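# Lay the boxed lamp flat, front up, on the stand

## Task

Place the fragile lamp box lying flat on the display stand's top with its front side facing upward. All of the box must be supported by the stand's top surface. Touching the raised rim along the stand's edge is allowed, but resting up on that rim is not, and the box may contact nothing else. Then release it so it lies at rest. The lamp breaks, failing the task, if the box is dropped, falls or gets bumped while not being held or pressed, or is struck or set down hard while being held or pressed. At no point may the box touch the table or the stand's side below its top board. It also fails if, at the end, the robot still grips the box or any other loose item, or still bears much of the box's weight. Open the gripper and move the arm away when done.

## Robot and tools

Robot: one arm (wxai_follower) with a two-finger parallel gripper. Every motion tool drives this single gripper, so each target is one row, not one per arm.

Frame: the scene frame has its origin on the table top straight beneath the arm base; +z is up, and +y points left when facing along +x. The base itself may be slightly tilted against the table. In the gripper's own axes the fingers extend along +x and close along y. end_effector_position is the point midway between the finger pads, about 3 to 4 cm back from the tips.

Row format (used by execute_actions and move): 8 plain numbers [x, y, z, qw, qx, qy, qz, opening]. x, y, z is an absolute target position for end_effector_position in metres, scene frame. qw, qx, qy, qz is an absolute target orientation quaternion, w first, scene frame. opening is an absolute finger setting from -1 to 1: +1 is fully open (0.088 m), empty fingers touch at about -0.80, and anything lower closes no further. A full close needs at least about 0.5 s. To keep a fixed orientation, repeat the same quaternion in every row rather than copying a possibly drifted reported one.

execute_actions(actions): a list of actions; each action is a table of up to 15 rows, one row per 1/30 s control step, and a short table repeats its final row to fill 15 steps (0.5 s). An empty list just returns the current state and images. An action is rejected if its target lies more than 0.6 m from the gripper's position at that action's start along any gripper axis; if the first action fails this or any action is malformed, the whole call is rejected and nothing moves.

move(target, speed, blocking): drives the gripper along a straight path toward the one row in target (absolute pose plus opening; the opening is applied at the start). speed is the path's top speed in m/s, 0.002 to 0.5, default 0.25; rotation is capped at twice that in rad/s. Paths last 0.5 to 10 s; longer ones stop early. The path ignores obstacles, and the real gripper lags, strays and can exceed speed, especially with the arm near full stretch. Faster contact hits harder; aiming further beyond a contact presses harder. The result adds a move: line with how it ended (done near target, off_target, moving, held, fault) and which limits acted: limits=paced means the sent pose was clipped; limits=held means a check blocked some steps, after which the arm may jump faster than speed. blocking=false returns after 0.5 s while motion continues; until a result shows the end, further rows and moves are refused, so use wait or stop.

wait(seconds): 0 to 10 s; lets the scene run with the last command held, returning early if a running move finishes. stop(): brakes a running move (needs room, more when fast); fingers keep moving. zoom_image(camera, region): region [x0, y0, x1, y1] in image pixels, top-left origin, max 504 by 504; cameras cam_head_left, cam_head_right, cam_high, cam_low, cam_wrist, all 504x504. show_instructions(): shows reference images. read_manual(section): licence texts only. finished_scene(scene): ends the current scene irreversibly and reports success; the goal must already hold stably. Replying without a tool call ends everything.

Controller: each step the commanded pose is clipped to within 70 mm and 16 degrees of the measured pose, then reached by damped inverse kinematics with position prioritised over orientation. After an action the arm goes only as far as the last clipped pose, so far targets need further actions. Joint friction may leave the gripper short or slightly tilted, worse at long reach; tiny moves may not happen. Check the reported pose after each move and correct tilt.

Result lines: state gives end_effector_position (m), end_effector_quat_wxyz, and velocities (m/s, rad/s). The printed position can be off, more at long reach. Hand target is the pose the controller is currently driving toward. pose unreachable means the clearance check altered or blocked the command (the mount under the base counts as arm). Joint positions and Joint velocities list waist, shoulder, elbow, wrist pitch, wrist yaw, wrist roll (rad, rad/s), then finger pad gap (m). Ranges: waist -3.054 to 3.054, shoulder 0 to 3.142, elbow 0 to 2.356, wrist pitch -1.571 to 1.571, wrist yaw -1.571 to 1.571, wrist roll -3.142 to 3.142. grip_measured is the measured opening on the command scale; to hold something, command clearly below it (lower squeezes harder, up to about 34 N per pad; fast closes can hit harder). Readings may be off by about 1 mm throughout. Joint torques are total drive outputs with offsets and noise, not pure contact load.

Faults: if contact torque reaches a joint's load limit (N m: waist 18.2, shoulder 22.5, elbow 22.4, wrist pitch 5.92, wrist yaw 5.9, wrist roll 5.54, including held weight) the arm halts 10 s and skips the rest of the call. Holding loads heats motors; MOTOR HOT warns from 50 °C, and at 95 °C an OVER-TEMPERATURE FAULT holds the arm, possibly cutting power so it goes limp. The sim keeps running while you compose replies.

Avoid: dropping, slamming or bumping the box, letting it touch the table or stand sides, knocking anything off the table, fast contact, and ending while still gripping or supporting the box. Loose objects may occasionally get a brief push. Set the box down gently, open, then lift clear.

Each tool is called after ">>>" as name(argument=value, ...) on one line, values as JSON.

Reference images:

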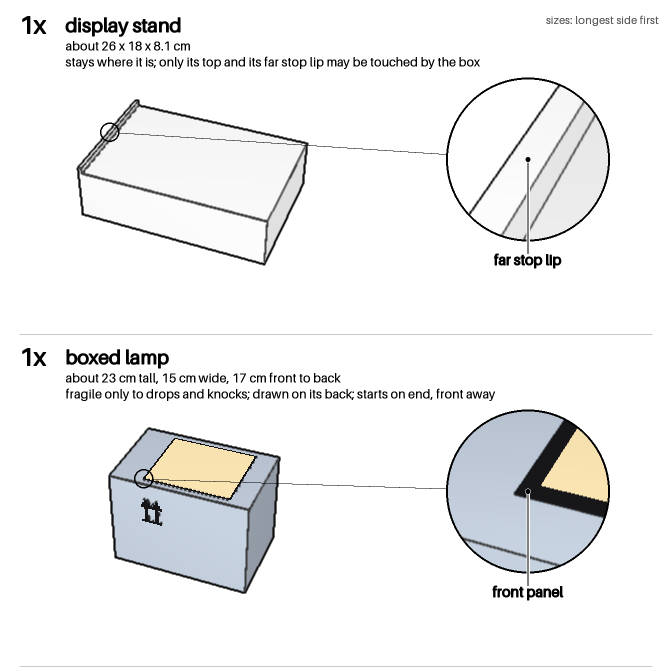

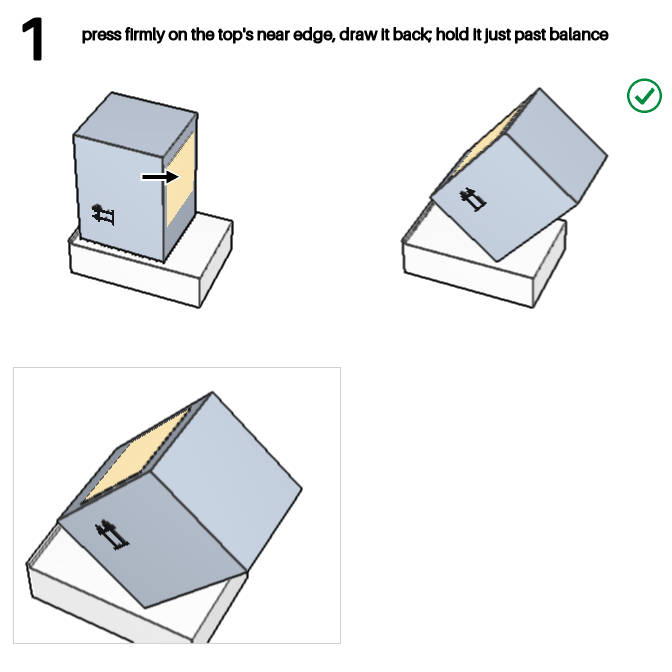

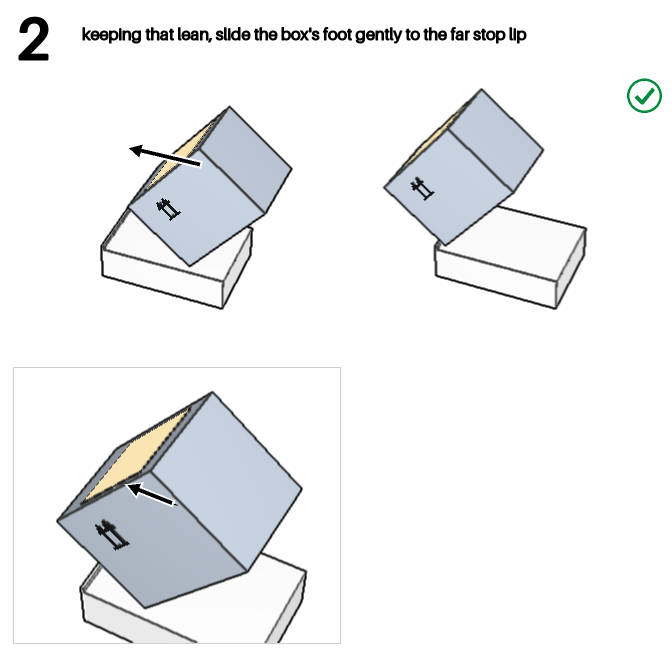

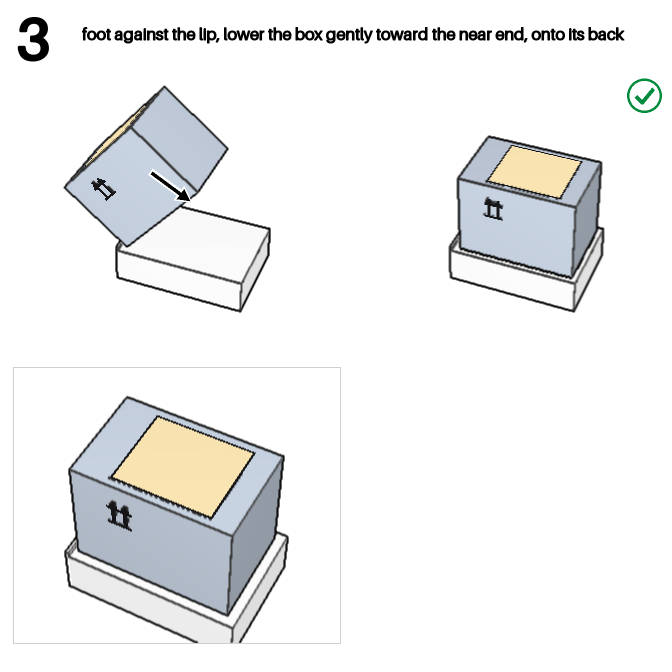

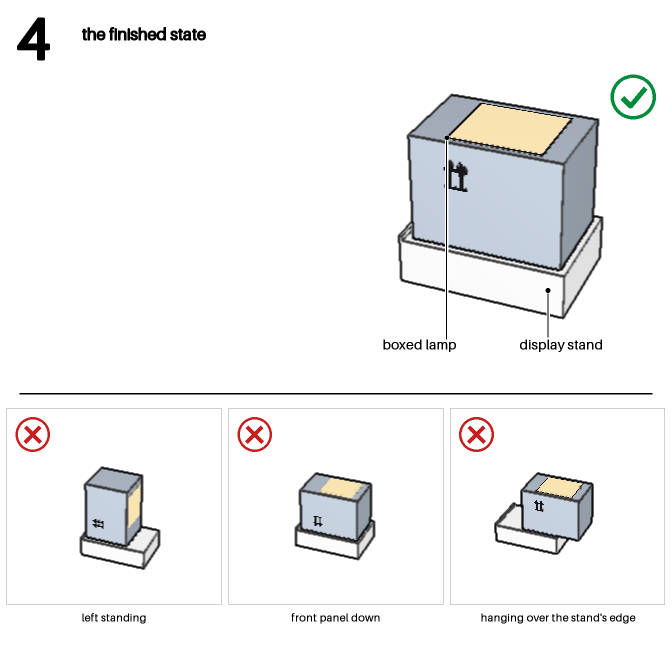

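## Session

>>> execute_actions(actions=[])

Scene clock: 0.00 s.
end_effector_position=(+0.2776, -0.4294, +0.1700) grip_measured=+0.842 end_effector_quat_wxyz=(+0.471, +0.529, +0.470, -0.526) end_effector_velocity=(-0.002, +0.006, -0.001) end_effector_angular_velocity=(+0.030, +0.003, +0.022)
Joint positions: [-0.338  1.694  2.053 -1.362  0.669  0.959  0.08 ]
Joint velocities: [-0.002 -0.002 -0.007 -0.022 -0.022 -0.007 -0.   ]
Joint torques (N m, as the arm reports them, + toward a larger angle): no reading
Motor temperatures (°C, as the motors report them): [29 29 28 28 30 29]
Heat: hottest wrist yaw 30 °C (+0.0 °C/min).
Hand target: +0.278, -0.429, +0.170; +0.471, +0.529, +0.470, -0.526

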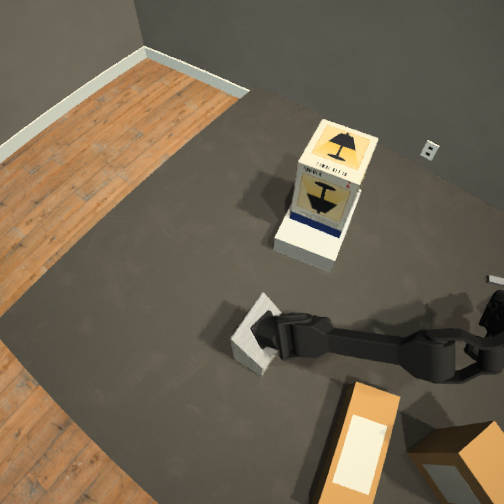

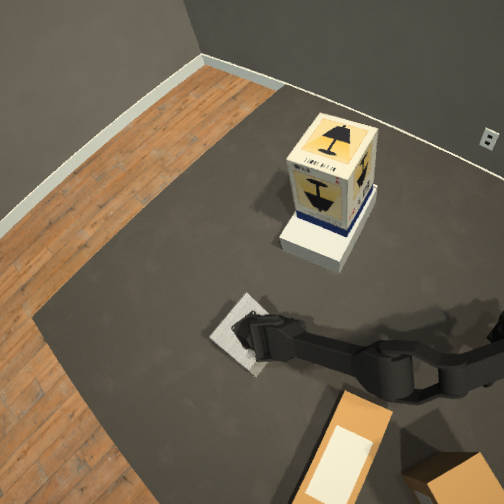

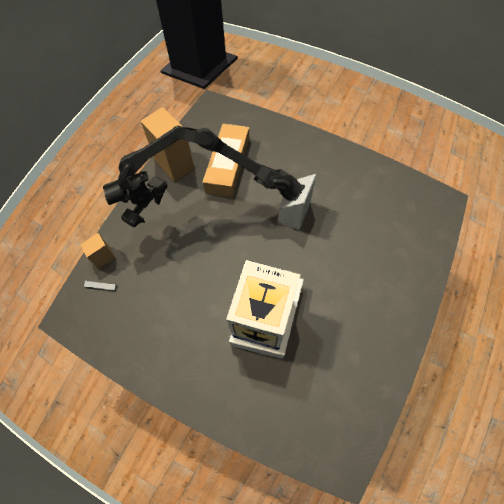

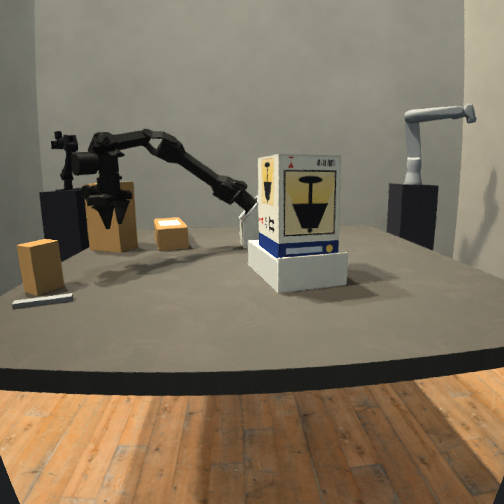

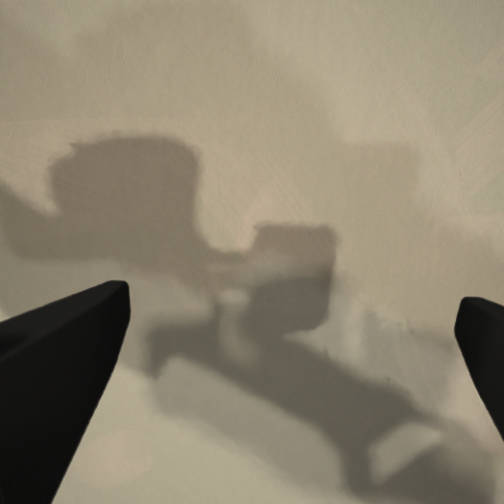

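>>> zoom_image(camera="cam_high", region=[200,240,326,366])

>>> zoom_image(camera="cam_head_right", region=[250,108,418,276])

>>> zoom_image(camera="cam_low", region=[210,140,378,308])

Region (200, 240, 326, 366) of cam_high's 504x504 image, scaled by 4.000, with more detail than that image has.

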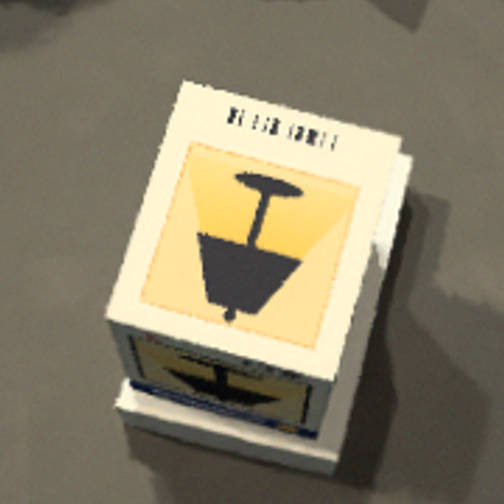

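Region (250, 108, 418, 276) of cam_head_right's 504x504 image, scaled by 3.000, with more detail than that image has.

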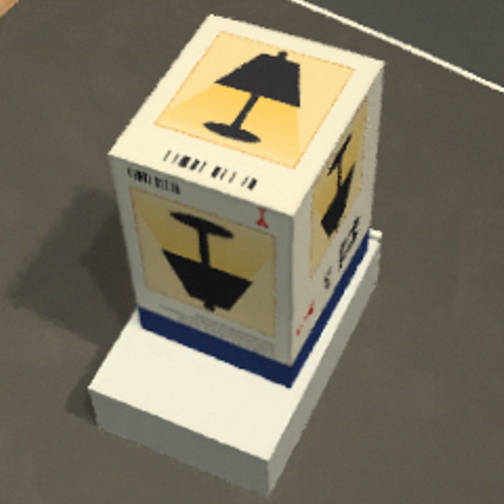

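Region (210, 140, 378, 308) of cam_low's 504x504 image, scaled by 3.000, with more detail than that image has.

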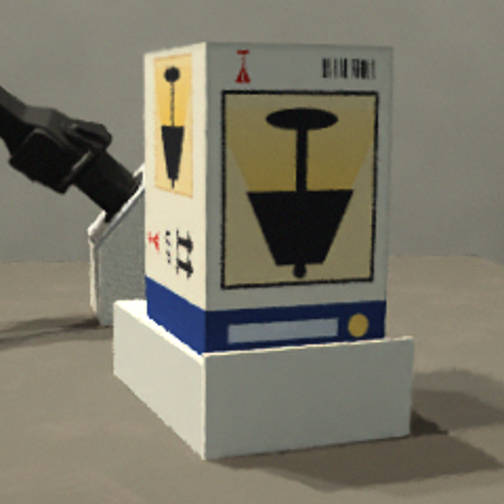

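>>> move(target=[0.25,-0.2,0.4,0.902,-0.04,0.421,0.087,0.6], speed=0.4)

>>> move(target=[0.335,0.058,0.375,0.902,-0.04,0.421,0.087,0.6])

Scene clock: 19.23 s.
end_effector_position=(+0.2495, -0.2030, +0.3954) grip_measured=+0.600 end_effector_quat_wxyz=(+0.904, -0.033, +0.418, +0.085) end_effector_velocity=(-0.002, -0.001, -0.000) end_effector_angular_velocity=(-0.025, +0.002, +0.018)
Joint positions: [ 0.964  1.28   1.547 -1.577  0.946  0.145  0.068]
Joint velocities: [ 0.007  0.002  0.002 -0.022  0.007 -0.007 -0.   ]
Joint torques (N m, as the arm reports them, + toward a larger angle): [ 2.25  2.98  2.38  1.11 -0.05 -0.24]
Motor temperatures (°C, as the motors report them): [30 32 28 28 30 29]
Heat: hottest shoulder 32 °C (+6.2 °C/min).
Hand target: +0.250, -0.202, +0.397; +0.904, -0.036, +0.417, +0.090
Off the commanded pose: 0.006 m, 1 deg.
joint sent to its limit — the command would take joint 4 (wrist pitch) past its lower limit, so that joint was sent only as far as its limit.
move: done
camera_calibration (this result's frames):
cam_wrist: T_world_to_cam=[[0.225856, -0.974144, -0.00571895, -0.239999], [-0.921405, -0.211715, -0.325867, 0.343176], [0.316231, 0.0788685, -0.945398, 0.383962], [0, 0, 0, 1]] pos_world=[0.248989, -0.191421, 0.473455]

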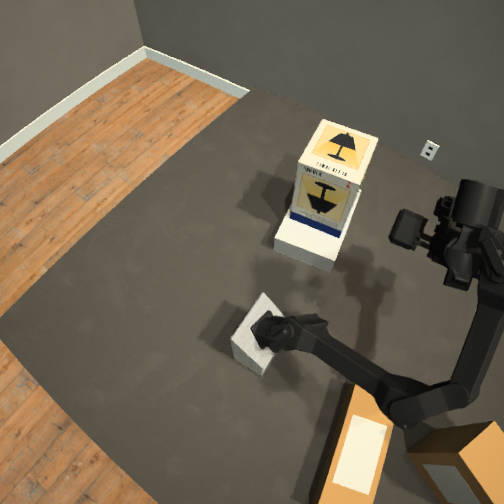

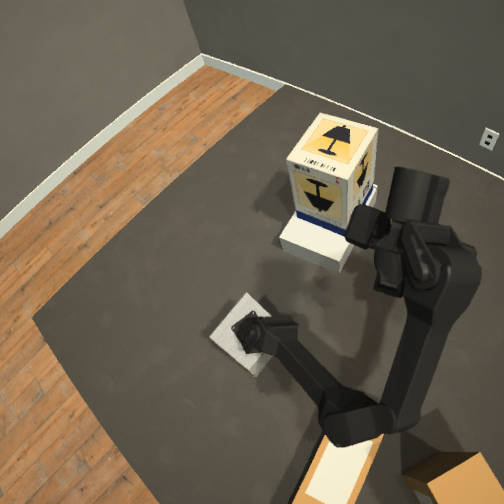

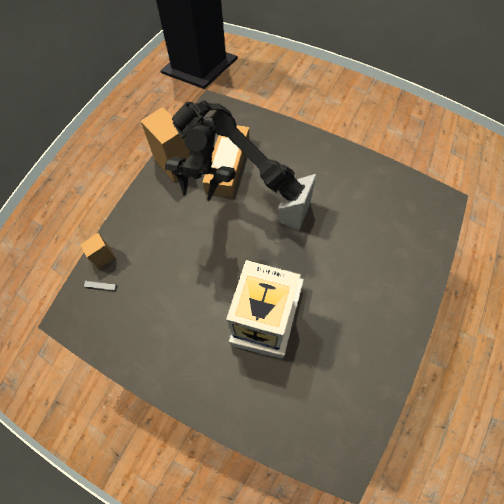

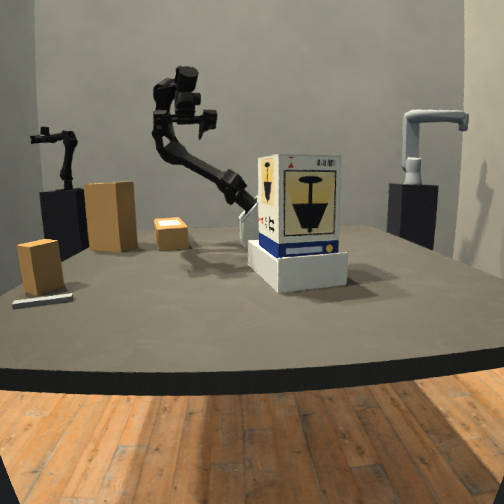

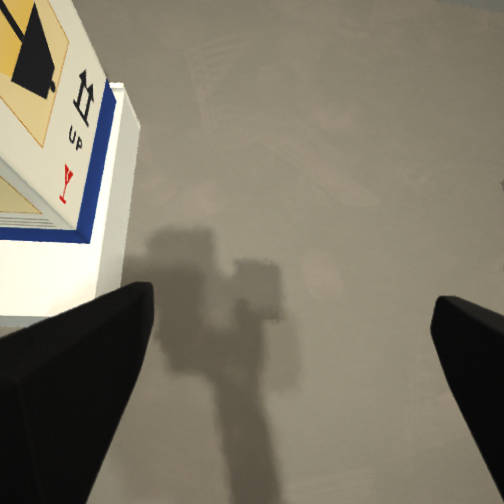

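Scene clock: 20.93 s.
end_effector_position=(+0.3348, +0.0571, +0.3751) grip_measured=+0.600 end_effector_quat_wxyz=(+0.901, -0.044, +0.423, +0.089) end_effector_velocity=(-0.000, -0.001, -0.001) end_effector_angular_velocity=(+0.006, +0.002, +0.005)
Joint positions: [ 1.097  1.955  1.431 -0.995  0.966  0.369  0.068]
Joint velocities: [-0.002 -0.007 -0.007  0.007 -0.007 -0.007  0.   ]
Joint torques (N m, as the arm reports them, + toward a larger angle): [ 4.17 -3.46  4.67  1.53  0.26  0.19]
Motor temperatures (°C, as the motors report them): [30 32 28 29 30 29]
Heat: hottest shoulder 32 °C (+5.7 °C/min).
Hand target: +0.336, +0.058, +0.377; +0.902, -0.040, +0.421, +0.087
Off the commanded pose: 0.001 m, 1 deg.
move: done
camera_calibration (this result's frames):
cam_wrist: T_world_to_cam=[[0.24163, -0.970319, 0.00981643, -0.0173383], [-0.920866, -0.232482, -0.312982, 0.46636], [0.305975, 0.0665864, -0.949708, 0.32306], [0, 0, 0, 1]] pos_world=[0.334796, 0.0700852, 0.452945]

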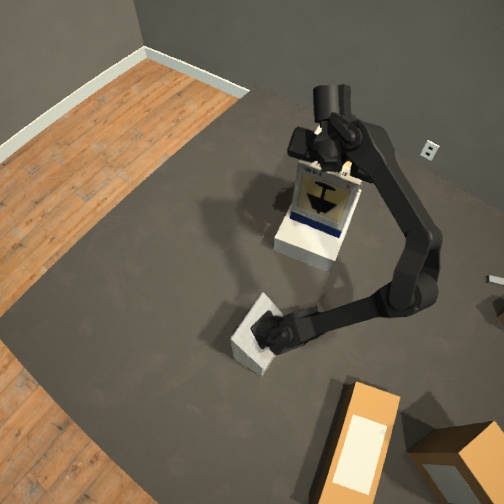

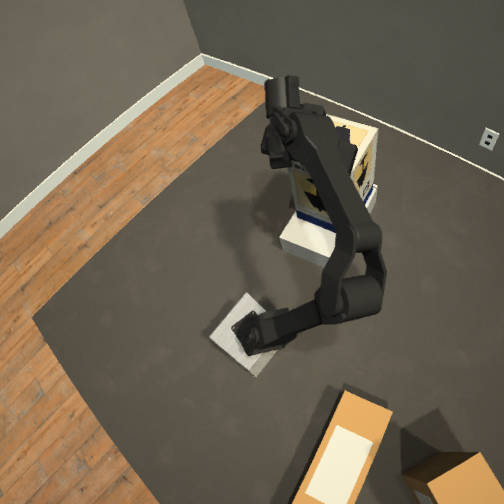

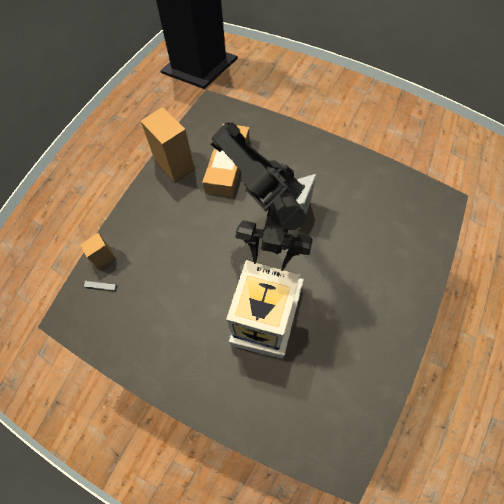

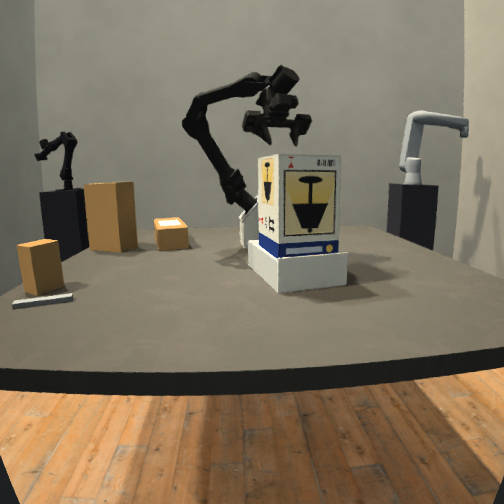

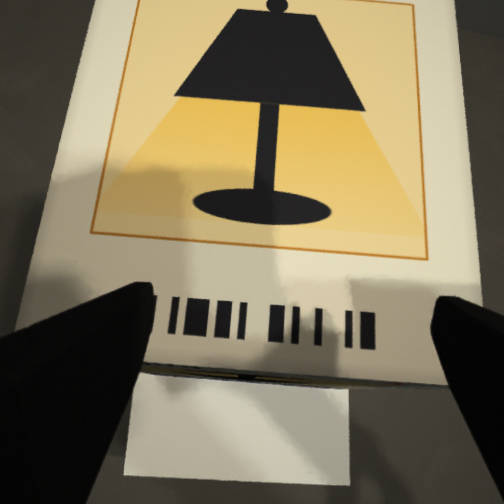

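>>> move(target=[0.343,0.071,0.355,0.903,-0.035,0.4215,0.075,0.8], speed=0.05)

>>> move(target=[0.343,0.071,0.333,0.903,-0.035,0.4215,0.075,0.8], speed=0.015)

Scene clock: 28.07 s.
end_effector_position=(+0.3436, +0.0695, +0.3587) grip_measured=+0.800 end_effector_quat_wxyz=(+0.904, -0.028, +0.420, +0.075) end_effector_velocity=(+0.000, +0.000, -0.000) end_effector_angular_velocity=(+0.006, +0.001, +0.005)
Joint positions: [ 1.072  1.98   1.377 -0.872  0.98   0.361  0.078]
Joint velocities: [-0.002 -0.002 -0.002  0.007 -0.007 -0.007 -0.   ]
Joint torques (N m, as the arm reports them, + toward a larger angle): [ 4.06 -3.73  2.99  1.56  0.21 -0.21]
Motor temperatures (°C, as the motors report them): [31 32 29 29 30 29]
Heat: hottest shoulder 32 °C (+4.3 °C/min).
Hand target: +0.343, +0.071, +0.355; +0.903, -0.035, +0.422, +0.075
Off the commanded pose: 0.004 m, 1 deg.
move: done
camera_calibration (this result's frames):
cam_wrist: T_world_to_cam=[[0.20274, -0.979214, -0.00606866, 0.0124287], [-0.927387, -0.190013, -0.322254, 0.474915], [0.314403, 0.0709619, -0.946634, 0.299606], [0, 0, 0, 1]] pos_world=[0.343713, 0.0811496, 0.436736]

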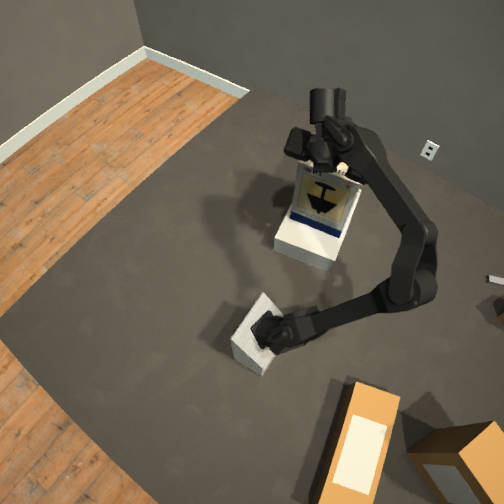

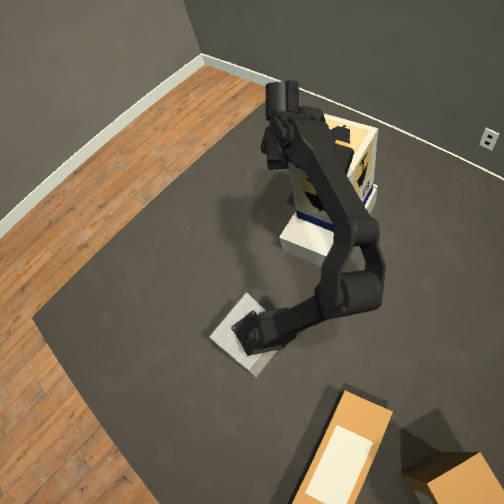

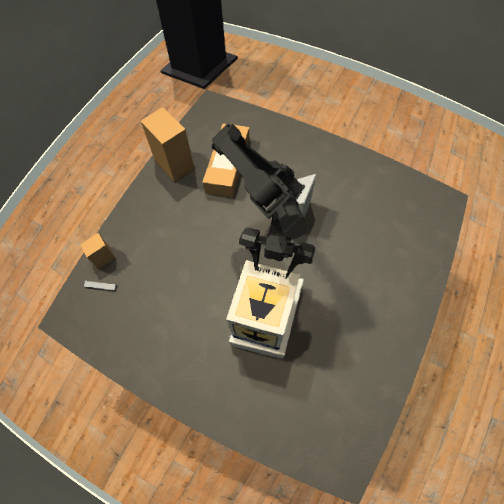

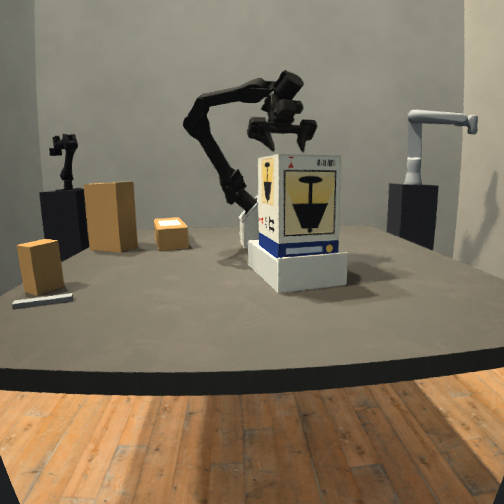

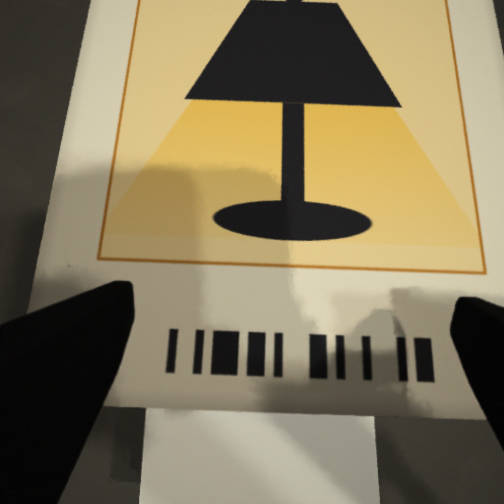

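Scene clock: 30.00 s.
end_effector_position=(+0.3432, +0.0735, +0.3419) grip_measured=+0.800 end_effector_quat_wxyz=(+0.907, -0.027, +0.413, +0.076) end_effector_velocity=(+0.001, -0.005, -0.002) end_effector_angular_velocity=(-0.004, -0.001, -0.008)
Joint positions: [ 1.054  1.958  1.279 -0.744  0.98   0.306  0.078]
Joint velocities: [-0.007 -0.012 -0.012  0.007  0.007 -0.007 -0.   ]
Joint torques (N m, as the arm reports them, + toward a larger angle): [ 3.11 -4.65  2.21  1.34  0.11 -0.29]
Motor temperatures (°C, as the motors report them): [31 32 29 29 30 29]
Heat: hottest shoulder 32 °C (+4.0 °C/min).
Hand target: +0.343, +0.071, +0.333; +0.903, -0.035, +0.422, +0.075
Off the commanded pose: 0.009 m, 1 deg.
move: off_target
camera_calibration (this result's frames):
cam_wrist: T_world_to_cam=[[0.205095, -0.978719, -0.00666582, 0.0156684], [-0.922395, -0.191006, -0.335715, 0.472834], [0.327298, 0.0750022, -0.94194, 0.27716], [0, 0, 0, 1]] pos_world=[0.342212, 0.0848614, 0.41991]

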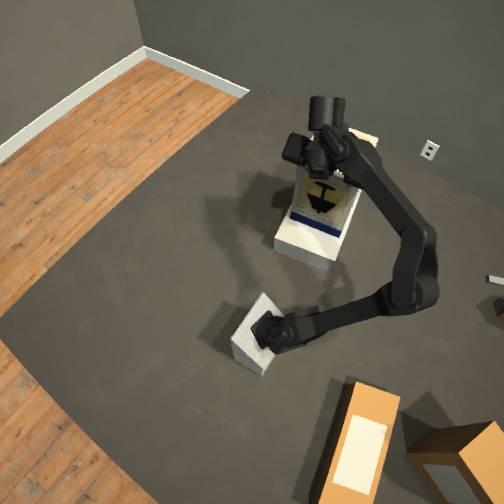

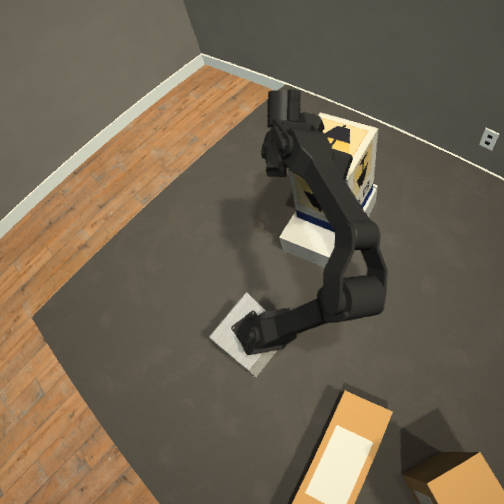

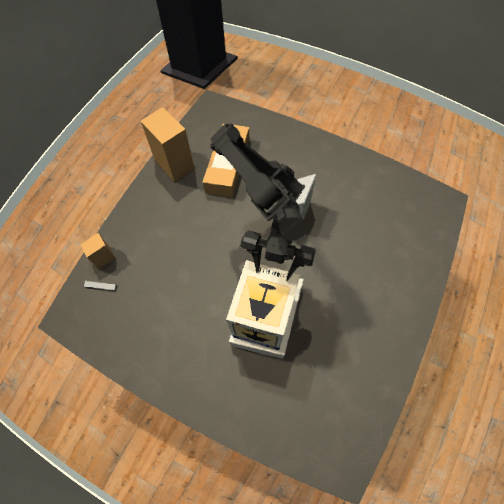

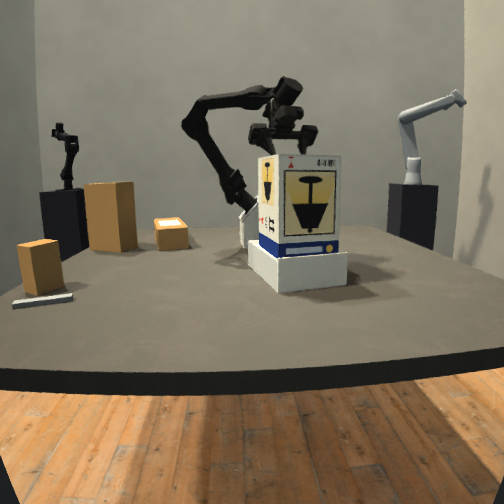

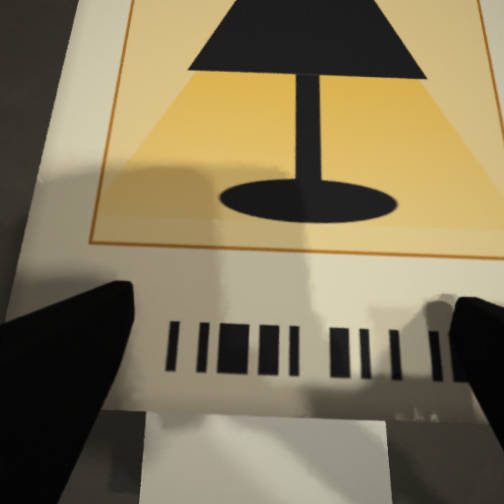

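>>> move(target=[0.341,0.067,0.315,0.903,-0.035,0.4215,0.075,0.8], speed=0.02)

>>> move(target=[0.315,0.063,0.315,0.903,-0.035,0.4215,0.075,0.8], speed=0.015)

Scene clock: 33.67 s.
end_effector_position=(+0.3411, +0.0726, +0.3397) grip_measured=+0.798 end_effector_quat_wxyz=(+0.915, -0.023, +0.395, +0.081) end_effector_velocity=(-0.000, -0.001, -0.001) end_effector_angular_velocity=(+0.005, +0.000, +0.005)
Joint positions: [ 1.055  1.915  1.204 -0.639  0.982  0.247  0.078]
Joint velocities: [-0.002 -0.007 -0.007  0.007 -0.007 -0.007  0.   ]
Joint torques (N m, as the arm reports them, + toward a larger angle): [ 0.95 -3.39  0.42  0.43 -0.13  0.24]
Motor temperatures (°C, as the motors report them): [31 32 29 29 30 29]
Heat: hottest shoulder 32 °C (+3.6 °C/min).
Hand target: +0.340, +0.067, +0.316; +0.903, -0.035, +0.422, +0.075
Off the commanded pose: 0.025 m, 4 deg.
move: off_target
camera_calibration (this result's frames):
cam_wrist: T_world_to_cam=[[0.209415, -0.977739, -0.0130778, 0.0158104], [-0.907869, -0.189447, -0.374011, 0.477925], [0.363207, 0.0901962, -0.927332, 0.257601], [0, 0, 0, 1]] pos_world=[0.33702, 0.0827654, 0.417837]

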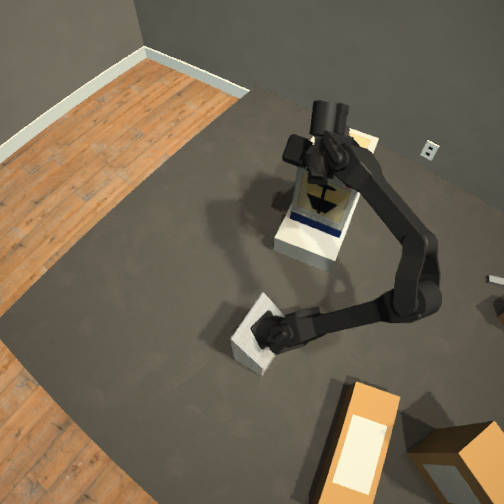

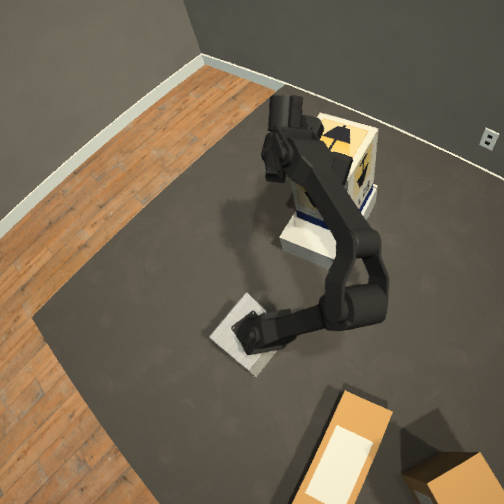

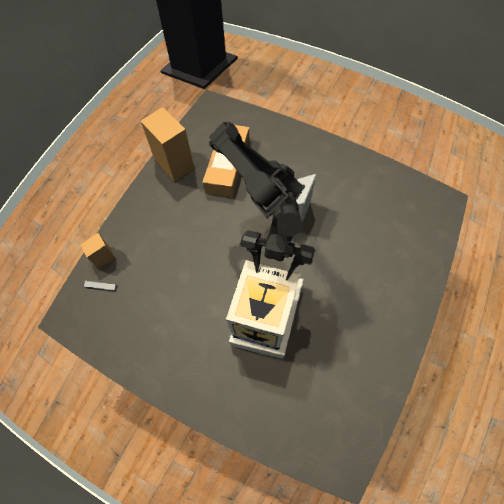

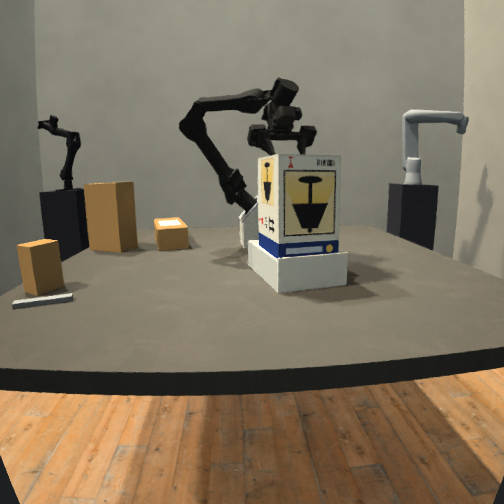

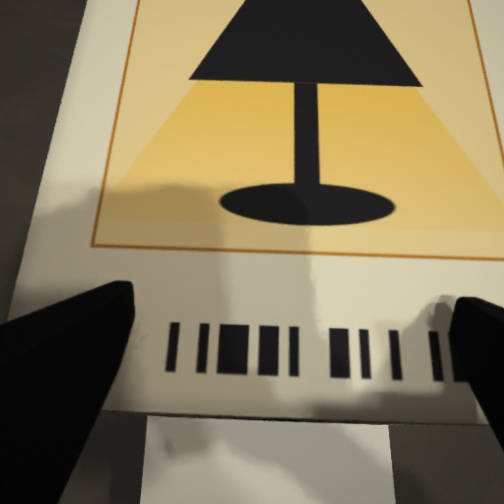

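Scene clock: 36.37 s.
end_effector_position=(+0.3197, +0.0644, +0.3388) grip_measured=+0.799 end_effector_quat_wxyz=(+0.915, -0.021, +0.395, +0.076) end_effector_velocity=(+0.001, -0.002, +0.000) end_effector_angular_velocity=(-0.004, -0.005, -0.005)
Joint positions: [ 1.094  1.858  1.146 -0.697  0.997  0.325  0.078]
Joint velocities: [-0.002 -0.002 -0.002  0.007  0.007 -0.007 -0.   ]
Joint torques (N m, as the arm reports them, + toward a larger angle): [ 1.53 -2.52 -0.14 -0.2  -0.36  0.72]
Motor temperatures (°C, as the motors report them): [31 32 29 29 30 29]
Heat: hottest shoulder 32 °C (+3.3 °C/min).
Hand target: +0.315, +0.063, +0.316; +0.903, -0.035, +0.421, +0.075
Off the commanded pose: 0.024 m, 4 deg.
move: off_target
camera_calibration (this result's frames):
cam_wrist: T_world_to_cam=[[0.199574, -0.979805, -0.0123028, 0.0152839], [-0.909328, -0.180512, -0.374884, 0.456719], [0.365092, 0.0860045, -0.92699, 0.264842], [0, 0, 0, 1]] pos_world=[0.315565, 0.0746408, 0.416911]

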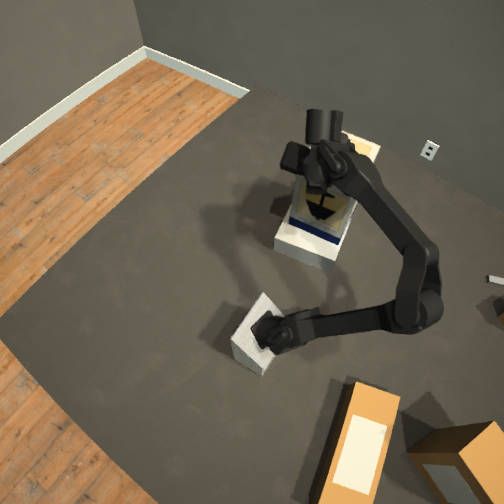

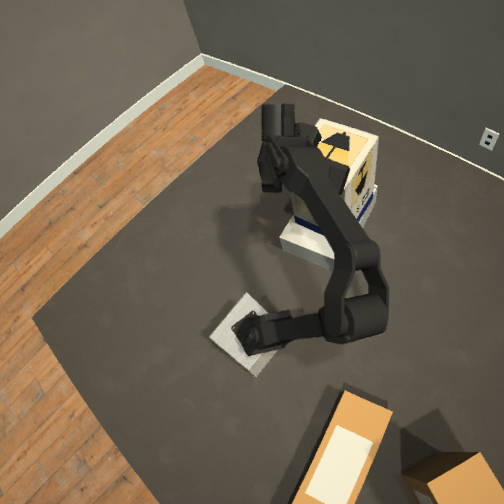

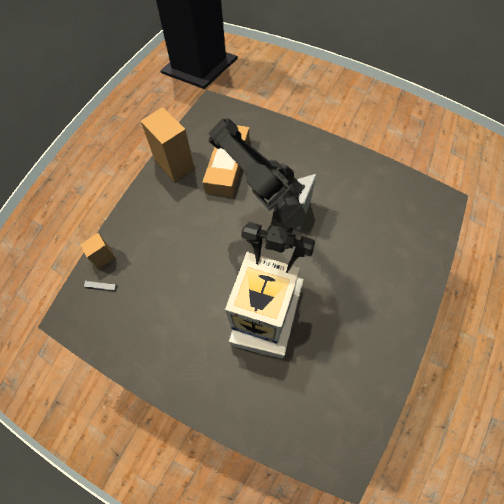

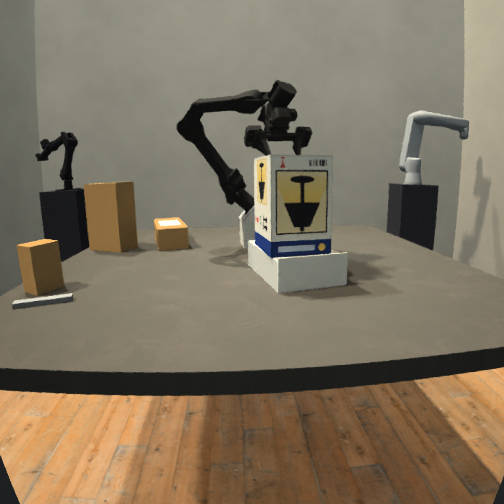

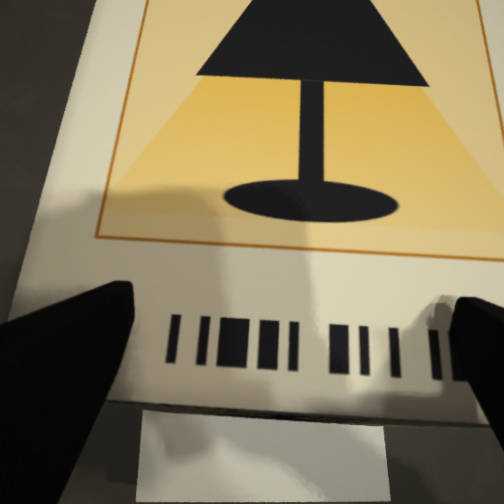

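>>> execute_actions(actions=[[[0.322,0.067,0.316,0.903,-0.035,0.4215,0.075,0.8]],[[0.33,0.071,0.316,0.903,-0.035,0.4215,0.075,0.8]],[[0.337,0.072,0.316,0.903,-0.035,0.4215,0.075,0.8]],[[0.337,0.071,0.335,0.903,-0.035,0.4215,0.075,0.8]],[[0.337,0.07,0.352,0.903,-0.035,0.4215,0.075,0.8]],[[0.324,0.066,0.352,0.903,-0.035,0.4215,0.075,0.8]],[[0.324,0.066,0.342,0.903,-0.035,0.4215,0.075,0.8]],[[0.324,0.066,0.334,0.903,-0.035,0.4215,0.075,0.8]]])

Scene clock: 44.33 s.
end_effector_position=(+0.3242, +0.0688, +0.3417) grip_measured=+0.800 end_effector_quat_wxyz=(+0.907, -0.027, +0.414, +0.076) end_effector_velocity=(-0.004, -0.000, -0.003) end_effector_angular_velocity=(-0.021, +0.011, +0.025)
Joint positions: [ 1.089  1.915  1.232 -0.796  0.983  0.372  0.078]
Joint velocities: [ 0.002 -0.002 -0.007 -0.022 -0.007 -0.007 -0.   ]
Joint torques (N m, as the arm reports them, + toward a larger angle): [ 2.86 -4.52  2.22  1.2   0.14 -0.27]
Motor temperatures (°C, as the motors report them): [31 31 29 29 30 29]
Heat: hottest waist 31 °C (+1.4 °C/min).
Hand target: +0.324, +0.066, +0.334; +0.903, -0.035, +0.422, +0.075
Off the commanded pose: 0.008 m, 1 deg.
camera_calibration (this result's frames):
cam_wrist: T_world_to_cam=[[0.205152, -0.978705, -0.00698423, 0.0150693], [-0.923004, -0.191093, -0.333987, 0.453974], [0.32554, 0.0749644, -0.942552, 0.284413], [0, 0, 0, 1]] pos_world=[0.323341, 0.0801787, 0.419801]

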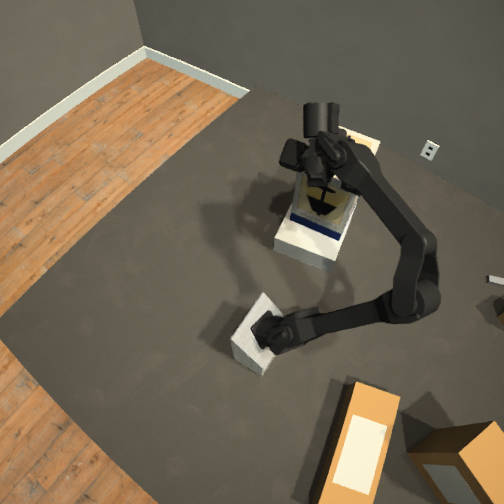

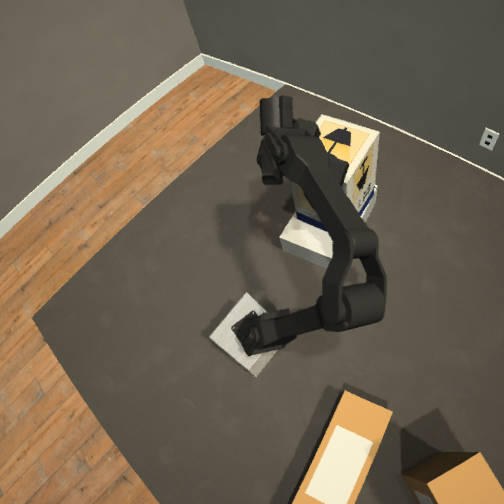

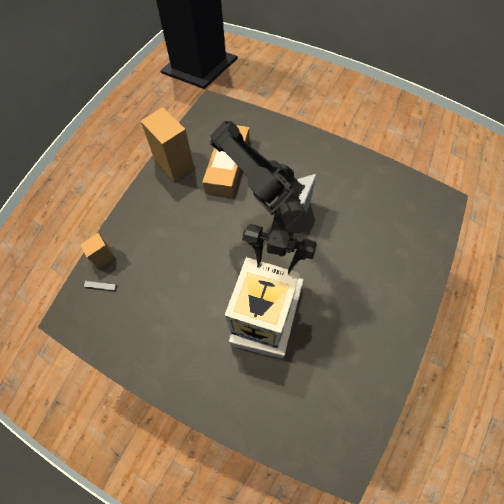

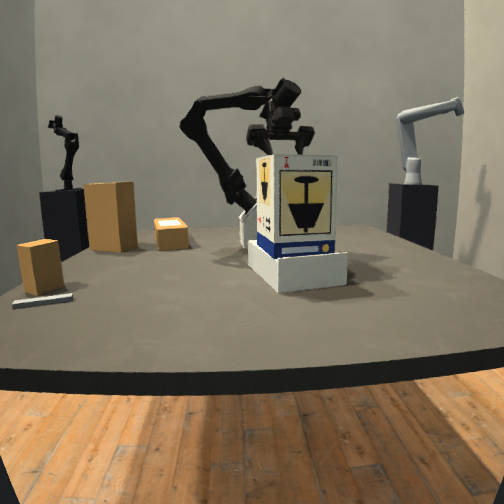

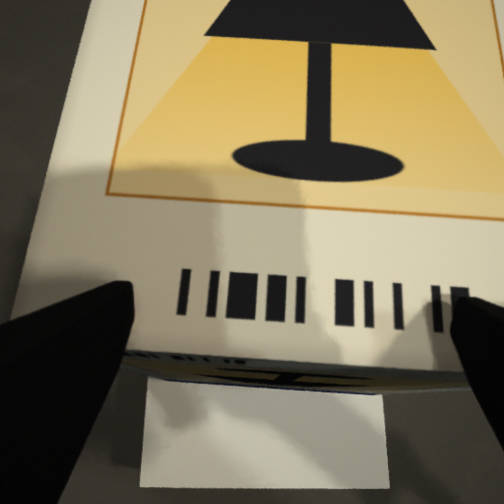

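>>> execute_actions(actions=[[[0.323,0.066,0.315,0.903,-0.035,0.4215,0.075,0.8]],[[0.321,0.066,0.298,0.903,-0.035,0.4215,0.075,0.8]],[[0.314,0.066,0.296,0.903,-0.035,0.4215,0.075,0.8]],[[0.307,0.065,0.296,0.903,-0.035,0.4215,0.075,0.8]],[[0.30,0.064,0.296,0.903,-0.035,0.4215,0.075,0.8]],[[0.293,0.063,0.297,0.903,-0.035,0.4215,0.075,0.8]]])

>>> zoom_image(camera="cam_low", region=[210,110,400,300])

Scene clock: 50.43 s.
end_effector_position=(+0.2969, +0.0656, +0.3359) grip_measured=+0.798 end_effector_quat_wxyz=(+0.923, -0.014, +0.377, +0.078) end_effector_velocity=(-0.001, -0.000, -0.002) end_effector_angular_velocity=(+0.003, +0.009, +0.002)
Joint positions: [ 1.148  1.8    1.045 -0.666  1.011  0.372  0.078]
Joint velocities: [-0.002 -0.002 -0.002 -0.007 -0.007  0.007 -0.   ]
Joint torques (N m, as the arm reports them, + toward a larger angle): [-0.81 -0.44 -1.75 -0.73 -0.77  0.94]
Motor temperatures (°C, as the motors report them): [31 31 29 29 30 29]
Heat: hottest waist 31 °C (+1.2 °C/min).
Hand target: +0.291, +0.062, +0.299; +0.903, -0.035, +0.422, +0.075
Off the commanded pose: 0.039 m, 6 deg.
camera_calibration (this result's frames):
cam_wrist: T_world_to_cam=[[0.198762, -0.979778, -0.0229887, 0.0248074], [-0.895246, -0.171969, -0.411049, 0.442542], [0.398784, 0.102282, -0.911323, 0.254015], [0, 0, 0, 1]] pos_world=[0.289956, 0.0744282, 0.413967]

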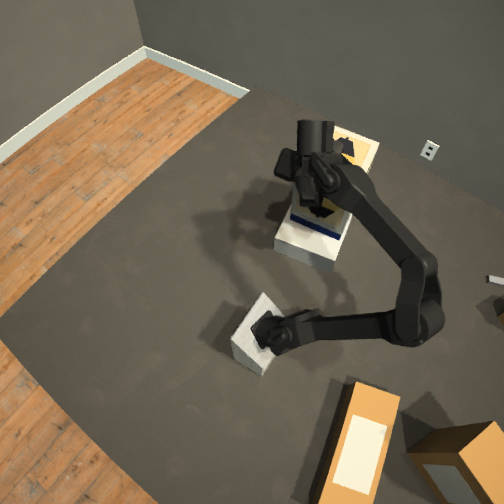

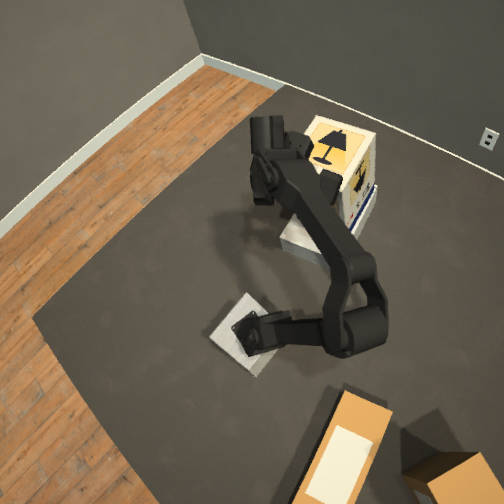

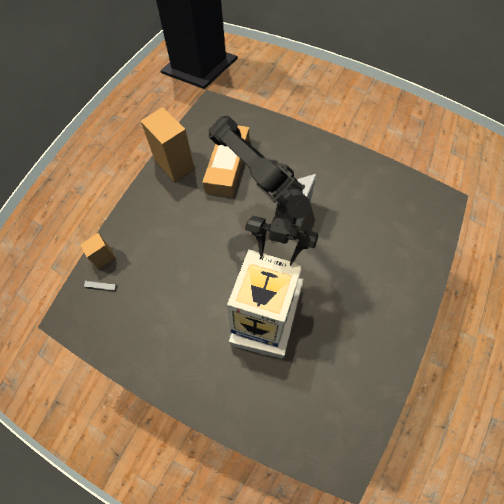

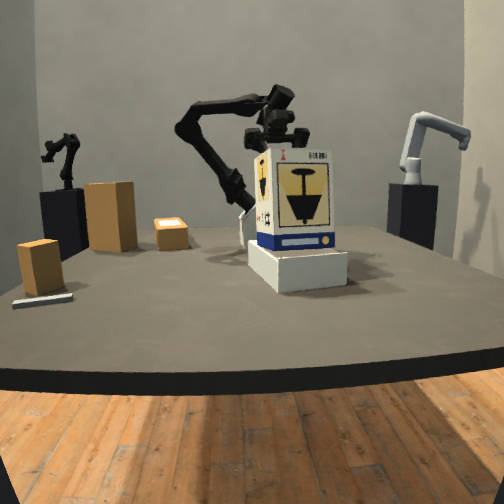

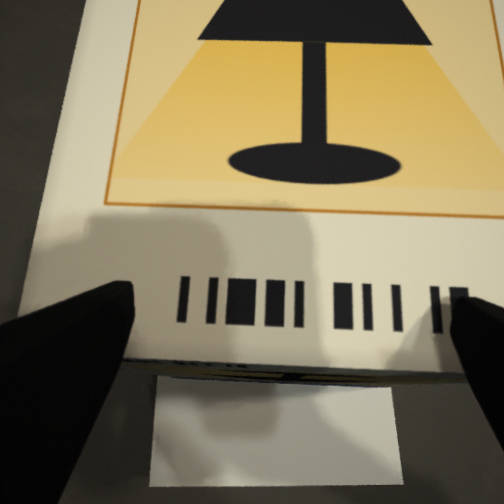

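Region (210, 110, 400, 300) of cam_low's 504x504 image, scaled by 2.653, with more detail than that image has.

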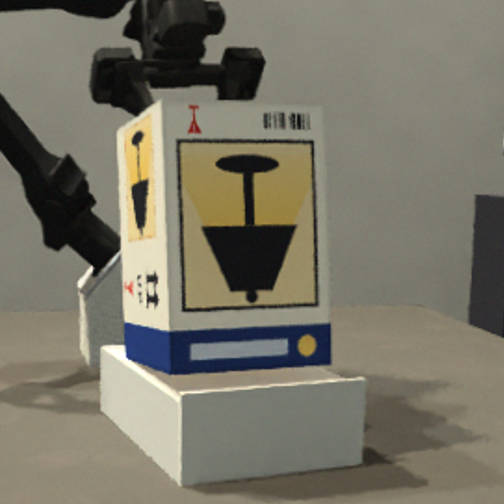

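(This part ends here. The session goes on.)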